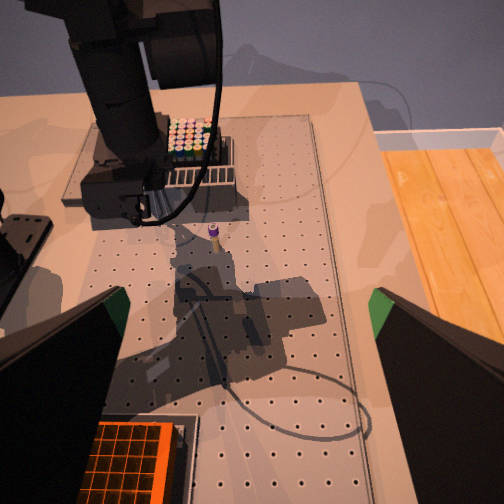

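Emit:
{"fn": "execute_actions", "kwargs": {
  "actions": [
    {"rows":[[0.278,1.415,1.06,-1.215,0.0,1.632,-0.77,0.40,1.67,1.44,0.27,-1.30,0,1],[0.275,1.415,1.08,-1.23,0.0,1.63,-0.78,0.40,1.67,1.44,0.27,-1.30,0,1],[0.27,1.415,1.095,-1.25,0.0,1.625,-0.79,0.40,1.67,1.44,0.27,-1.30,0,1],[0.265,1.415,1.115,-1.275,0.0,1.62,-0.80,0.40,1.67,1.44,0.27,-1.30,0,1],[0.26,1.415,1.135,-1.30,0.0,1.61,-0.81,0.40,1.67,1.44,0.27,-1.30,0,1],[0.25,1.415,1.155,-1.32,0.0,1.60,-0.81,0.40,1.67,1.44,0.27,-1.30,0,1],[0.24,1.415,1.175,-1.34,0.0,1.59,-0.81,0.40,1.67,1.44,0.27,-1.30,0,1],[0.23,1.42,1.20,-1.36,0.0,1.58,-0.81,0.40,1.67,1.44,0.27,-1.30,0,1],[0.22,1.425,1.225,-1.38,0.0,1.57,-0.81,0.40,1.67,1.44,0.27,-1.30,0,1],[0.21,1.435,1.25,-1.40,0.0,1.56,-0.81,0.40,1.67,1.44,0.27,-1.30,0,1],[0.20,1.445,1.275,-1.415,0.0,1.55,-0.81,0.40,1.67,1.44,0.27,-1.30,0,1],[0.19,1.455,1.30,-1.43,0.0,1.54,-0.81,0.40,1.67,1.44,0.27,-1.30,0,1],[0.18,1.465,1.325,-1.445,0.0,1.53,-0.81,0.40,1.67,1.44,0.27,-1.30,0,1],[0.17,1.48,1.35,-1.455,0.0,1.52,-0.81,0.40,1.67,1.44,0.27,-1.30,0,1],[0.16,1.495,1.375,-1.462,0.0,1.51,-0.81,0.40,1.67,1.44,0.27,-1.30,0,1]],"steps":15}
  ],
  "pictures": false
}}

Emit:
{"fn": "execute_actions", "kwargs": {
  "actions": [
    {"rows":[[0.15,1.512,1.40,-1.462,0.0,1.50,-0.81,0.40,1.67,1.44,0.27,-1.30,0,1],[0.14,1.53,1.422,-1.462,0.0,1.49,-0.81,0.40,1.67,1.44,0.27,-1.30,0,1],[0.13,1.55,1.444,-1.462,0.0,1.48,-0.81,0.40,1.67,1.44,0.27,-1.30,0,1],[0.12,1.57,1.466,-1.462,0.0,1.47,-0.81,0.40,1.67,1.44,0.27,-1.30,0,1],[0.11,1.59,1.488,-1.462,0.0,1.46,-0.81,0.40,1.67,1.44,0.27,-1.30,0,1],[0.10,1.61,1.51,-1.462,0.0,1.45,-0.81,0.40,1.67,1.44,0.27,-1.30,0,1],[0.09,1.63,1.53,-1.462,0.0,1.44,-0.81,0.40,1.67,1.44,0.27,-1.30,0,1],[0.08,1.65,1.55,-1.462,0.0,1.43,-0.81,0.40,1.67,1.44,0.27,-1.30,0,1],[0.07,1.67,1.57,-1.462,0.0,1.42,-0.81,0.40,1.67,1.44,0.27,-1.30,0,1],[0.063,1.688,1.588,-1.462,0.0,1.412,-0.81,0.40,1.67,1.44,0.27,-1.30,0,1],[0.057,1.703,1.603,-1.462,0.0,1.405,-0.80,0.40,1.67,1.44,0.27,-1.30,0,1],[0.053,1.715,1.614,-1.462,0.0,1.405,-0.78,0.40,1.67,1.44,0.27,-1.30,0,1],[0.053,1.723,1.62,-1.462,0.0,1.405,-0.76,0.40,1.67,1.44,0.27,-1.30,0,1],[0.053,1.727,1.622,-1.462,0.0,1.405,-0.75,0.40,1.67,1.44,0.27,-1.30,0,1]],"steps":15}
  ],
  "pictures": false
}}

Emit:
{"fn": "execute_actions", "kwargs": {
  "actions": [
    {"steps":10}
  ]
}}

Scene clock: 1573.63 s of 18600.00 s.
left_arm: end_effector_position=(+0.2929, +0.3051, +0.1518) grip_measured=-0.809 end_effector_quat_wxyz=(+0.010, +0.679, +0.734, +0.014) | right_arm: end_effector_position=(+0.3999, -0.0036, +0.3259) grip_measured=+1.000 end_effector_quat_wxyz=(-0.494, +0.493, -0.510, -0.503)
Joint positions: left_arm=[ 0.185  1.451  1.311 -1.397 -0.006  1.554  0.008] | right_arm=[ 0.398  1.683  1.42   0.242 -1.29   0.006  0.087]
Joint velocities: left_arm=[-0.291  0.383  0.725 -0.359 -0.037 -0.359 -0.001] | right_arm=[-0.007 -0.027 -0.002 -0.037  0.007  0.051  0.   ]
Joint torques (N m, as the arm reports them, + toward a larger angle): left_arm=[-0.57 -2.35  7.41  0.4   0.21  0.18] | right_arm=[ 0.28 -8.28  8.4   2.26 -0.14  0.02]
Steps of this call (steps 1 to 15: the robot went on to your last target; steps 16 to 90: nothing new was sent; then 27.17 s passed at rest; steps 91 to 105: all 15 steps of this action). Readings (joint positions):
91: left_arm=[0.284 1.414 1.049 -1.207 -0.006 1.634] | right_arm=[0.398 1.683 1.420 0.242 -1.290 0.006]
92: left_arm=[0.284 1.414 1.049 -1.207 -0.006 1.634] | right_arm=[0.398 1.683 1.420 0.242 -1.290 0.006]
94: left_arm=[0.282 1.414 1.059 -1.223 -0.006 1.632] | right_arm=[0.398 1.683 1.420 0.242 -1.290 0.006]
98: left_arm=[0.256 1.414 1.132 -1.283 -0.006 1.612] | right_arm=[0.398 1.683 1.420 0.242 -1.290 0.006]
105: the state above

Scene clock: 1574.13 s of 18600.00 s.
left_arm: end_effector_position=(+0.3531, +0.2701, +0.1548) grip_measured=-0.751 end_effector_quat_wxyz=(-0.001, +0.678, +0.735, +0.003) | right_arm: end_effector_position=(+0.3999, -0.0036, +0.3259) grip_measured=+1.000 end_effector_quat_wxyz=(-0.494, +0.493, -0.510, -0.503)
Joint positions: left_arm=[ 0.06   1.713  1.589 -1.445 -0.006  1.425  0.011] | right_arm=[ 0.398  1.683  1.42   0.242 -1.29   0.006  0.087]
Joint velocities: left_arm=[-0.007  0.159  0.066  0.022  0.022 -0.11   0.003] | right_arm=[-0.007 -0.022  0.002  0.037 -0.037 -0.007  0.   ]
Joint torques (N m, as the arm reports them, + toward a larger angle): left_arm=[-0.38 -5.47  8.    0.26  0.2   0.13] | right_arm=[ 0.28 -8.27  8.4   2.25 -0.15  0.02]
Steps of this call (steps 1 to 15: all 15 steps of this action). Readings (joint positions):
1: left_arm=[0.175 1.465 1.336 -1.409 -0.006 1.545] | right_arm=[0.398 1.683 1.420 0.242 -1.290 0.006]
2: left_arm=[0.165 1.481 1.360 -1.418 -0.006 1.535] | right_arm=[0.398 1.683 1.420 0.242 -1.290 0.006]
4: left_arm=[0.145 1.518 1.406 -1.431 -0.006 1.516] | right_arm=[0.398 1.683 1.420 0.242 -1.290 0.006]
8: left_arm=[0.106 1.601 1.491 -1.442 -0.006 1.476] | right_arm=[0.398 1.683 1.420 0.242 -1.290 0.006]
15: the state above

Scene clock: 1574.47 s of 18600.00 s.
left_arm: end_effector_position=(+0.3521, +0.2700, +0.1535) grip_measured=-0.750 end_effector_quat_wxyz=(-0.004, +0.673, +0.740, +0.000) | right_arm: end_effector_position=(+0.3999, -0.0036, +0.3259) grip_measured=+1.000 end_effector_quat_wxyz=(-0.494, +0.493, -0.510, -0.503)
Joint positions: left_arm=[ 0.059  1.718  1.59  -1.449 -0.006  1.411  0.011] | right_arm=[ 0.398  1.683  1.42   0.242 -1.29   0.006  0.087]
Joint velocities: left_arm=[ 0.002 -0.002  0.002 -0.022 -0.139 -0.037 -0.   ] | right_arm=[-0.007 -0.012 -0.002 -0.066 -0.095  0.007  0.   ]
Joint torques (N m, as the arm reports them, + toward a larger angle): left_arm=[-0.41 -5.31  8.15  0.23  0.21  0.13] | right_arm=[ 0.28 -8.27  8.4   2.25 -0.15  0.02]
Steps of this call (steps 1 to 10: the robot went on to your last target). Readings (joint positions):
1: left_arm=[0.059 1.717 1.590 -1.445 -0.006 1.422] | right_arm=[0.398 1.683 1.420 0.242 -1.290 0.006]
2: left_arm=[0.059 1.718 1.590 -1.445 -0.006 1.419] | right_arm=[0.398 1.683 1.420 0.242 -1.290 0.006]
4: left_arm=[0.059 1.718 1.590 -1.446 -0.006 1.416] | right_arm=[0.398 1.683 1.420 0.242 -1.290 0.006]
8: left_arm=[0.059 1.718 1.590 -1.448 -0.006 1.413] | right_arm=[0.398 1.683 1.420 0.242 -1.290 0.006]
10: the state above

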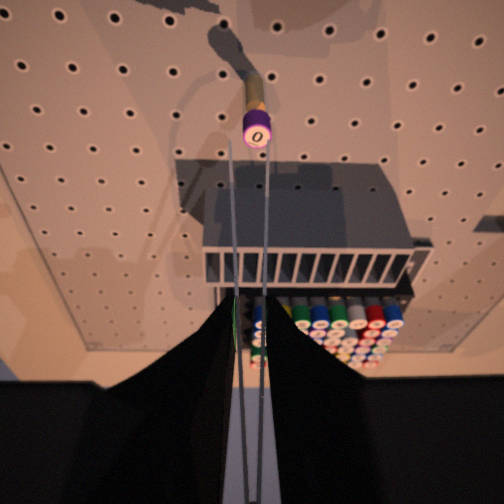

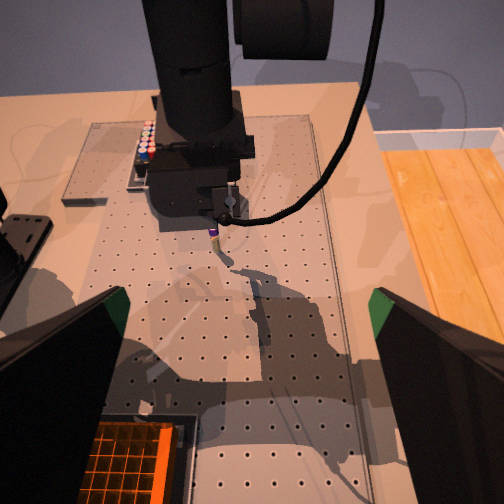

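Emit:
{"fn": "execute_actions", "kwargs": {
  "actions": [
    {"rows":[[0.053,1.727,1.622,-1.462,0,1.405,-0.78,0.40,1.67,1.44,0.27,-1.30,0,1]],"steps":10}
  ]
}}

Scene clock: 1602.40 s of 18600.00 s.
left_arm: end_effector_position=(+0.3518, +0.2700, +0.1535) grip_measured=-0.780 end_effector_quat_wxyz=(-0.005, +0.672, +0.740, -0.000) | right_arm: end_effector_position=(+0.3999, -0.0036, +0.3259) grip_measured=+1.000 end_effector_quat_wxyz=(-0.494, +0.493, -0.510, -0.503)
Joint positions: left_arm=[ 0.059  1.718  1.59  -1.449 -0.006  1.41   0.01 ] | right_arm=[ 0.398  1.683  1.42   0.242 -1.29   0.006  0.087]
Joint velocities: left_arm=[ 0.027  0.012 -0.007 -0.037 -0.051  0.022 -0.001] | right_arm=[-0.007 -0.007  0.007 -0.066  0.037 -0.022  0.   ]
Joint torques (N m, as the arm reports them, + toward a larger angle): left_arm=[-0.47 -5.27  8.17  0.25  0.2   0.13] | right_arm=[ 0.27 -8.27  8.4   2.25 -0.15  0.02]
Steps of this call (steps 1 to 30: the robot went on to your last target; steps 31 to 90: nothing new was sent; then 24.60 s passed at rest; steps 91 to 100: all 10 steps of this action). Readings (joint positions):
91: left_arm=[0.059 1.718 1.590 -1.449 -0.006 1.410] | right_arm=[0.398 1.683 1.420 0.242 -1.290 0.006]
92: left_arm=[0.059 1.718 1.590 -1.449 -0.006 1.410] | right_arm=[0.398 1.683 1.420 0.242 -1.290 0.006]
94: left_arm=[0.059 1.718 1.590 -1.449 -0.006 1.410] | right_arm=[0.398 1.683 1.420 0.242 -1.290 0.006]
98: left_arm=[0.059 1.718 1.590 -1.449 -0.006 1.410] | right_arm=[0.398 1.683 1.420 0.242 -1.290 0.006]
100: the state above

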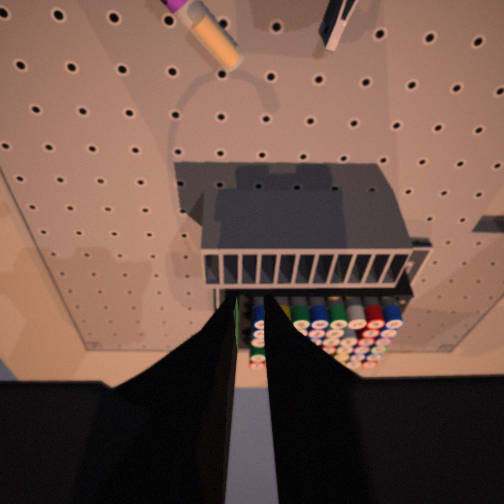

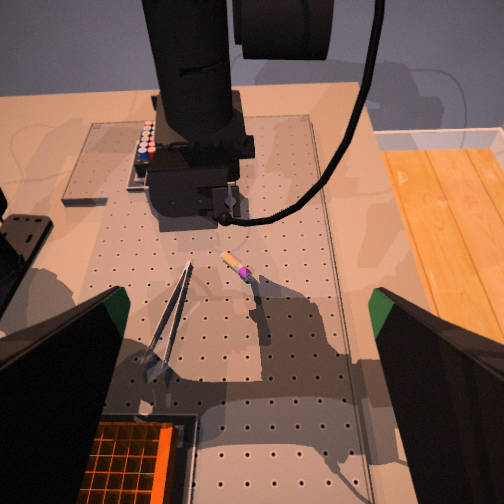

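Emit:
{"fn": "execute_actions", "kwargs": {
  "actions": [
    {"rows":[[0.05,1.75,1.625,-1.44,0,1.35,-0.7,0.40,1.67,1.44,0.27,-1.30,0,1],[0.045,1.77,1.63,-1.42,0,1.29,-0.6,0.40,1.67,1.44,0.27,-1.30,0,1],[0.04,1.79,1.635,-1.40,0,1.23,-0.5,0.40,1.67,1.44,0.27,-1.30,0,1],[0.035,1.81,1.64,-1.38,0,1.17,-0.4,0.40,1.67,1.44,0.27,-1.30,0,1],[0.03,1.83,1.645,-1.36,0,1.11,-0.3,0.40,1.67,1.44,0.27,-1.30,0,1],[0.025,1.85,1.65,-1.34,0,1.05,-0.3,0.40,1.67,1.44,0.27,-1.30,0,1],[0.02,1.87,1.655,-1.32,0,0.99,-0.3,0.40,1.67,1.44,0.27,-1.30,0,1],[0.015,1.89,1.66,-1.30,0,0.93,-0.3,0.40,1.67,1.44,0.27,-1.30,0,1],[0.01,1.91,1.665,-1.28,0,0.87,-0.3,0.40,1.67,1.44,0.27,-1.30,0,1],[0.005,1.93,1.67,-1.26,0,0.81,-0.3,0.40,1.67,1.44,0.27,-1.30,0,1],[0,1.95,1.673,-1.24,0,0.75,-0.3,0.40,1.67,1.44,0.27,-1.30,0,1],[-0.004,1.965,1.673,-1.225,0,0.69,-0.3,0.40,1.67,1.44,0.27,-1.30,0,1],[-0.007,1.98,1.673,-1.217,0,0.64,-0.3,0.40,1.67,1.44,0.27,-1.30,0,1],[-0.007,1.992,1.673,-1.217,0,0.60,-0.3,0.40,1.67,1.44,0.27,-1.30,0,1],[-0.007,2.0,1.673,-1.217,0,0.582,-0.3,0.40,1.67,1.44,0.27,-1.30,0,1]],"steps":15}
  ],
  "pictures": false
}}

Emit:
{"fn": "execute_actions", "kwargs": {
  "actions": [
    {"steps":15}
  ]
}}

Scene clock: 1685.33 s of 18600.00 s.
left_arm: end_effector_position=(+0.3882, +0.2360, +0.0842) grip_measured=-0.300 end_effector_quat_wxyz=(-0.014, +0.433, +0.901, -0.002) | right_arm: end_effector_position=(+0.3999, -0.0036, +0.3259) grip_measured=+1.000 end_effector_quat_wxyz=(-0.494, +0.493, -0.510, -0.503)
Joint positions: left_arm=[ 0.002  1.976  1.643 -1.266 -0.006  0.773  0.031] | right_arm=[ 0.398  1.683  1.42   0.242 -1.29   0.006  0.087]
Joint velocities: left_arm=[-0.071  0.379  0.007  0.432  0.007 -1.267  0.   ] | right_arm=[ 0.012  0.007  0.002 -0.051 -0.125 -0.037  0.   ]
Joint torques (N m, as the arm reports them, + toward a larger angle): left_arm=[-0.29 -7.83  8.13  0.39  0.18  0.17] | right_arm=[ 0.27 -8.27  8.4   2.25 -0.15  0.02]
Steps of this call (steps 1 to 15: the robot went on to your last target; steps 16 to 90: nothing new was sent; then 79.43 s passed at rest; steps 91 to 105: all 15 steps of this action). Readings (joint positions):
91: left_arm=[0.059 1.720 1.590 -1.449 -0.006 1.401] | right_arm=[0.398 1.683 1.420 0.242 -1.290 0.006]
92: left_arm=[0.059 1.725 1.593 -1.449 -0.006 1.382] | right_arm=[0.398 1.683 1.420 0.242 -1.290 0.006]
94: left_arm=[0.054 1.751 1.607 -1.440 -0.006 1.321] | right_arm=[0.398 1.683 1.420 0.242 -1.290 0.006]
98: left_arm=[0.034 1.835 1.628 -1.383 -0.006 1.143] | right_arm=[0.398 1.683 1.420 0.242 -1.290 0.006]
105: the state above

Scene clock: 1685.83 s of 18600.00 s.
left_arm: end_effector_position=(+0.3902, +0.2291, +0.0752) grip_measured=-0.300 end_effector_quat_wxyz=(-0.010, +0.351, +0.936, +0.000) | right_arm: end_effector_position=(+0.3999, -0.0036, +0.3259) grip_measured=+1.000 end_effector_quat_wxyz=(-0.494, +0.493, -0.510, -0.503)
Joint positions: left_arm=[-0.001  2.001  1.643 -1.233 -0.006  0.594  0.031] | right_arm=[ 0.398  1.683  1.42   0.242 -1.29   0.006  0.087]
Joint velocities: left_arm=[-0.012 -0.012  0.007 -0.022 -0.022 -0.066 -0.   ] | right_arm=[-0.012 -0.007  0.007  0.007  0.007 -0.022  0.   ]
Joint torques (N m, as the arm reports them, + toward a larger angle): left_arm=[-0.49 -8.12  8.13  0.53  0.18  0.13] | right_arm=[ 0.27 -8.28  8.41  2.26 -0.15  0.02]
Steps of this call (steps 1 to 15: the robot went on to your last target). Readings (joint positions):
1: left_arm=[0.000 1.988 1.643 -1.257 -0.006 0.736] | right_arm=[0.398 1.683 1.420 0.242 -1.290 0.006]
2: left_arm=[-0.001 1.996 1.643 -1.251 -0.006 0.706] | right_arm=[0.398 1.683 1.420 0.242 -1.290 0.006]
4: left_arm=[-0.001 2.001 1.643 -1.243 -0.006 0.663] | right_arm=[0.398 1.683 1.420 0.242 -1.290 0.006]
8: left_arm=[-0.001 2.001 1.643 -1.236 -0.006 0.618] | right_arm=[0.398 1.683 1.420 0.242 -1.290 0.006]
15: the state above

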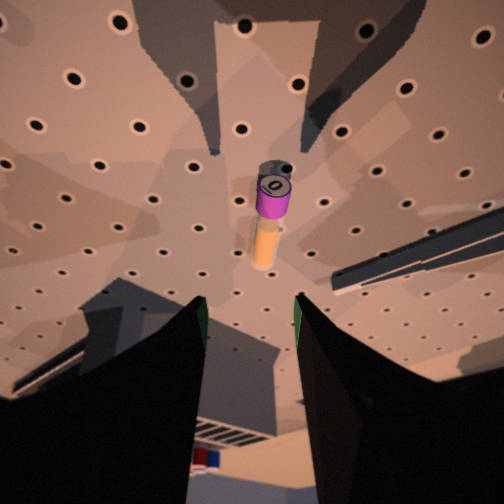

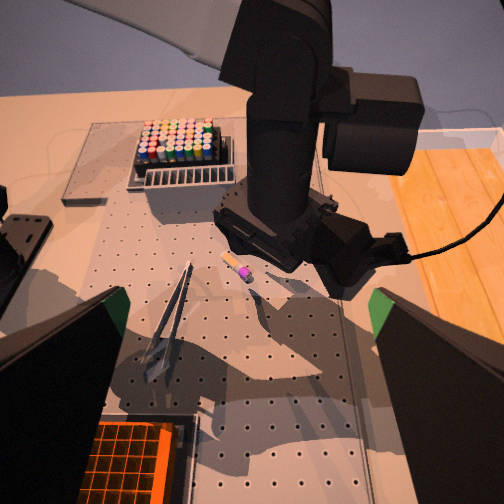

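Emit:
{"fn": "execute_actions", "kwargs": {
  "actions": [
    {"rows":[[-0.012,2.0,1.60,-1.20,0,0.60,-0.3,0.40,1.67,1.44,0.27,-1.30,0,1],[-0.018,2.0,1.585,-1.18,0,0.62,-0.3,0.40,1.67,1.44,0.27,-1.30,0,1],[-0.024,2.0,1.57,-1.16,0,0.64,-0.3,0.40,1.67,1.44,0.27,-1.30,0,1],[-0.03,2.0,1.555,-1.14,0,0.662,-0.3,0.40,1.67,1.44,0.27,-1.30,0,1],[-0.034,2.0,1.54,-1.12,0,0.662,-0.3,0.40,1.67,1.44,0.27,-1.30,0,1],[-0.034,2.0,1.525,-1.10,0,0.662,-0.3,0.40,1.67,1.44,0.27,-1.30,0,1],[-0.034,2.0,1.51,-1.08,0,0.662,-0.3,0.40,1.67,1.44,0.27,-1.30,0,1],[-0.034,2.0,1.495,-1.06,0,0.662,-0.3,0.40,1.67,1.44,0.27,-1.30,0,1],[-0.034,2.0,1.48,-1.045,0,0.662,-0.3,0.40,1.67,1.44,0.27,-1.30,0,1],[-0.034,2.0,1.465,-1.03,0,0.662,-0.3,0.40,1.67,1.44,0.27,-1.30,0,1],[-0.034,2.0,1.45,-1.02,0,0.662,-0.3,0.40,1.67,1.44,0.27,-1.30,0,1],[-0.034,2.0,1.44,-1.017,0,0.662,-0.3,0.40,1.67,1.44,0.27,-1.30,0,1]],"steps":15}
  ],
  "pictures": false
}}

Emit:
{"fn": "execute_actions", "kwargs": {
  "actions": [
    {"steps":12}
  ]
}}

Scene clock: 1704.30 s of 18600.00 s.
left_arm: end_effector_position=(+0.3791, +0.2231, +0.0309) grip_measured=-0.300 end_effector_quat_wxyz=(-0.016, +0.392, +0.920, -0.001) | right_arm: end_effector_position=(+0.3999, -0.0036, +0.3259) grip_measured=+1.000 end_effector_quat_wxyz=(-0.494, +0.493, -0.510, -0.503)
Joint positions: left_arm=[-0.029  2.001  1.461 -1.062 -0.006  0.653  0.031] | right_arm=[ 0.398  1.683  1.42   0.242 -1.291  0.006  0.087]
Joint velocities: left_arm=[ 0.007 -0.017 -0.071  0.066 -0.022  0.007  0.001] | right_arm=[ 0.002 -0.007 -0.007 -0.066  0.037  0.007  0.   ]
Joint torques (N m, as the arm reports them, + toward a larger angle): left_arm=[-0.26 -7.91  4.69  0.6   0.19  0.21] | right_arm=[ 0.27 -8.27  8.4   2.25 -0.14  0.02]
Steps of this call (steps 1 to 15: the robot went on to your last target; steps 16 to 90: nothing new was sent; then 14.97 s passed at rest; steps 91 to 105: all 15 steps of this action). Readings (joint positions):
91: left_arm=[-0.001 2.001 1.640 -1.229 -0.006 0.588] | right_arm=[0.398 1.683 1.420 0.242 -1.290 0.006]
92: left_arm=[-0.001 2.001 1.633 -1.221 -0.006 0.593] | right_arm=[0.398 1.683 1.420 0.242 -1.290 0.006]
94: left_arm=[-0.006 2.001 1.608 -1.198 -0.006 0.611] | right_arm=[0.398 1.683 1.420 0.242 -1.290 0.006]
98: left_arm=[-0.026 2.001 1.542 -1.143 -0.006 0.638] | right_arm=[0.398 1.683 1.420 0.242 -1.290 0.006]
105: the state above

Scene clock: 1704.70 s of 18600.00 s.
left_arm: end_effector_position=(+0.3860, +0.2222, +0.0296) grip_measured=-0.300 end_effector_quat_wxyz=(-0.002, +0.394, +0.919, +0.002) | right_arm: end_effector_position=(+0.3999, -0.0036, +0.3259) grip_measured=+1.000 end_effector_quat_wxyz=(-0.494, +0.493, -0.510, -0.503)
Joint positions: left_arm=[-0.029  2.001  1.46  -1.034 -0.006  0.657  0.031] | right_arm=[ 0.398  1.683  1.42   0.242 -1.291  0.006  0.087]
Joint velocities: left_arm=[-0.007 -0.002  0.007  0.007 -0.022  0.007  0.   ] | right_arm=[-0.017 -0.002  0.022 -0.066  0.022  0.037  0.   ]
Joint torques (N m, as the arm reports them, + toward a larger angle): left_arm=[-0.37 -7.95  4.44  0.57  0.18  0.21] | right_arm=[ 0.27 -8.27  8.4   2.26 -0.15  0.02]
Steps of this call (steps 1 to 12: the robot went on to your last target). Readings (joint positions):
1: left_arm=[-0.029 2.001 1.460 -1.058 -0.006 0.654] | right_arm=[0.398 1.683 1.420 0.242 -1.291 0.006]
2: left_arm=[-0.029 2.001 1.460 -1.053 -0.006 0.655] | right_arm=[0.398 1.683 1.420 0.242 -1.291 0.006]
4: left_arm=[-0.029 2.001 1.460 -1.045 -0.006 0.655] | right_arm=[0.398 1.683 1.420 0.242 -1.291 0.006]
8: left_arm=[-0.029 2.001 1.460 -1.037 -0.006 0.656] | right_arm=[0.398 1.683 1.420 0.242 -1.291 0.006]
12: the state above

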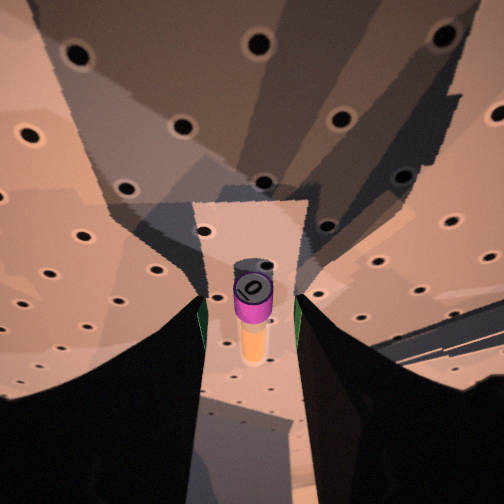

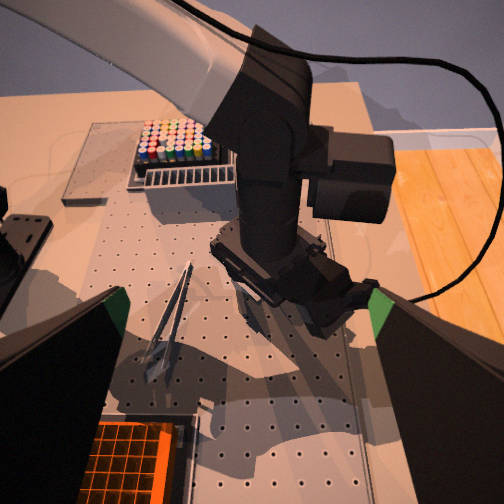

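Emit:
{"fn": "execute_actions", "kwargs": {
  "actions": [
    {"rows":[[-0.02,2.0,1.43,-1.005,0,0.668,-0.3,0.40,1.67,1.44,0.27,-1.30,0,1],[-0.012,2.0,1.42,-0.995,0,0.672,-0.3,0.40,1.67,1.44,0.27,-1.30,0,1],[-0.009,2.0,1.41,-0.99,0,0.672,-0.3,0.40,1.67,1.44,0.27,-1.30,0,1],[-0.009,2.0,1.402,-0.985,0,0.672,-0.3,0.40,1.67,1.44,0.27,-1.30,0,1]],"steps":15}
  ]
}}

Scene clock: 1712.67 s of 18600.00 s.
left_arm: end_effector_position=(+0.3869, +0.2247, +0.0251) grip_measured=-0.300 end_effector_quat_wxyz=(+0.002, +0.394, +0.919, +0.003) | right_arm: end_effector_position=(+0.3999, -0.0036, +0.3259) grip_measured=+1.000 end_effector_quat_wxyz=(-0.494, +0.493, -0.510, -0.503)
Joint positions: left_arm=[-0.021  1.999  1.44  -1.006 -0.004  0.665  0.031] | right_arm=[ 0.398  1.683  1.42   0.242 -1.291  0.006  0.087]
Joint velocities: left_arm=[ 0.007 -0.012  0.022  0.022 -0.007 -0.007 -0.001] | right_arm=[ 0.007 -0.007 -0.007 -0.037 -0.081 -0.007  0.   ]
Joint torques (N m, as the arm reports them, + toward a larger angle): left_arm=[ 1.02 -7.85  3.22  0.63  0.14  0.23] | right_arm=[ 0.28 -8.27  8.4   2.26 -0.14  0.03]
Steps of this call (steps 1 to 30: the robot went on to your last target; steps 31 to 90: nothing new was sent; then 4.47 s passed at rest; steps 91 to 105: all 15 steps of this action). Readings (joint positions):
91: left_arm=[-0.029 2.001 1.460 -1.031 -0.006 0.658] | right_arm=[0.398 1.683 1.420 0.242 -1.291 0.006]
92: left_arm=[-0.029 2.001 1.458 -1.026 -0.006 0.660] | right_arm=[0.398 1.683 1.420 0.242 -1.291 0.006]
94: left_arm=[-0.024 2.001 1.445 -1.013 -0.006 0.662] | right_arm=[0.398 1.683 1.420 0.242 -1.291 0.006]
98: left_arm=[-0.022 1.999 1.440 -1.006 -0.004 0.665] | right_arm=[0.398 1.683 1.420 0.242 -1.291 0.006]
105: the state above

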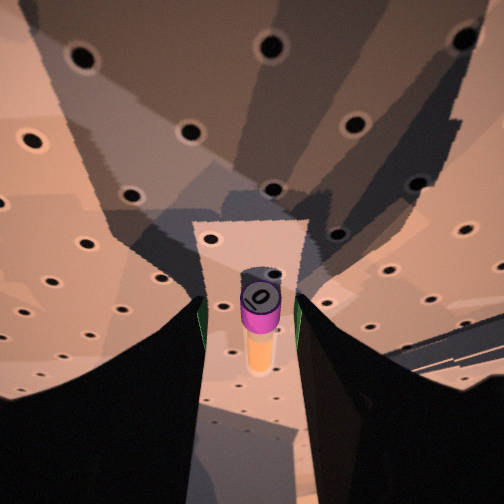

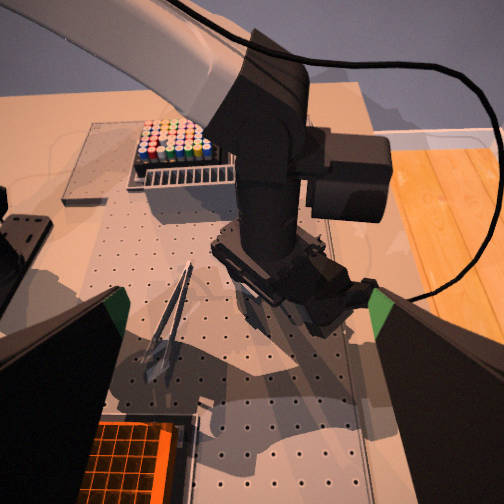

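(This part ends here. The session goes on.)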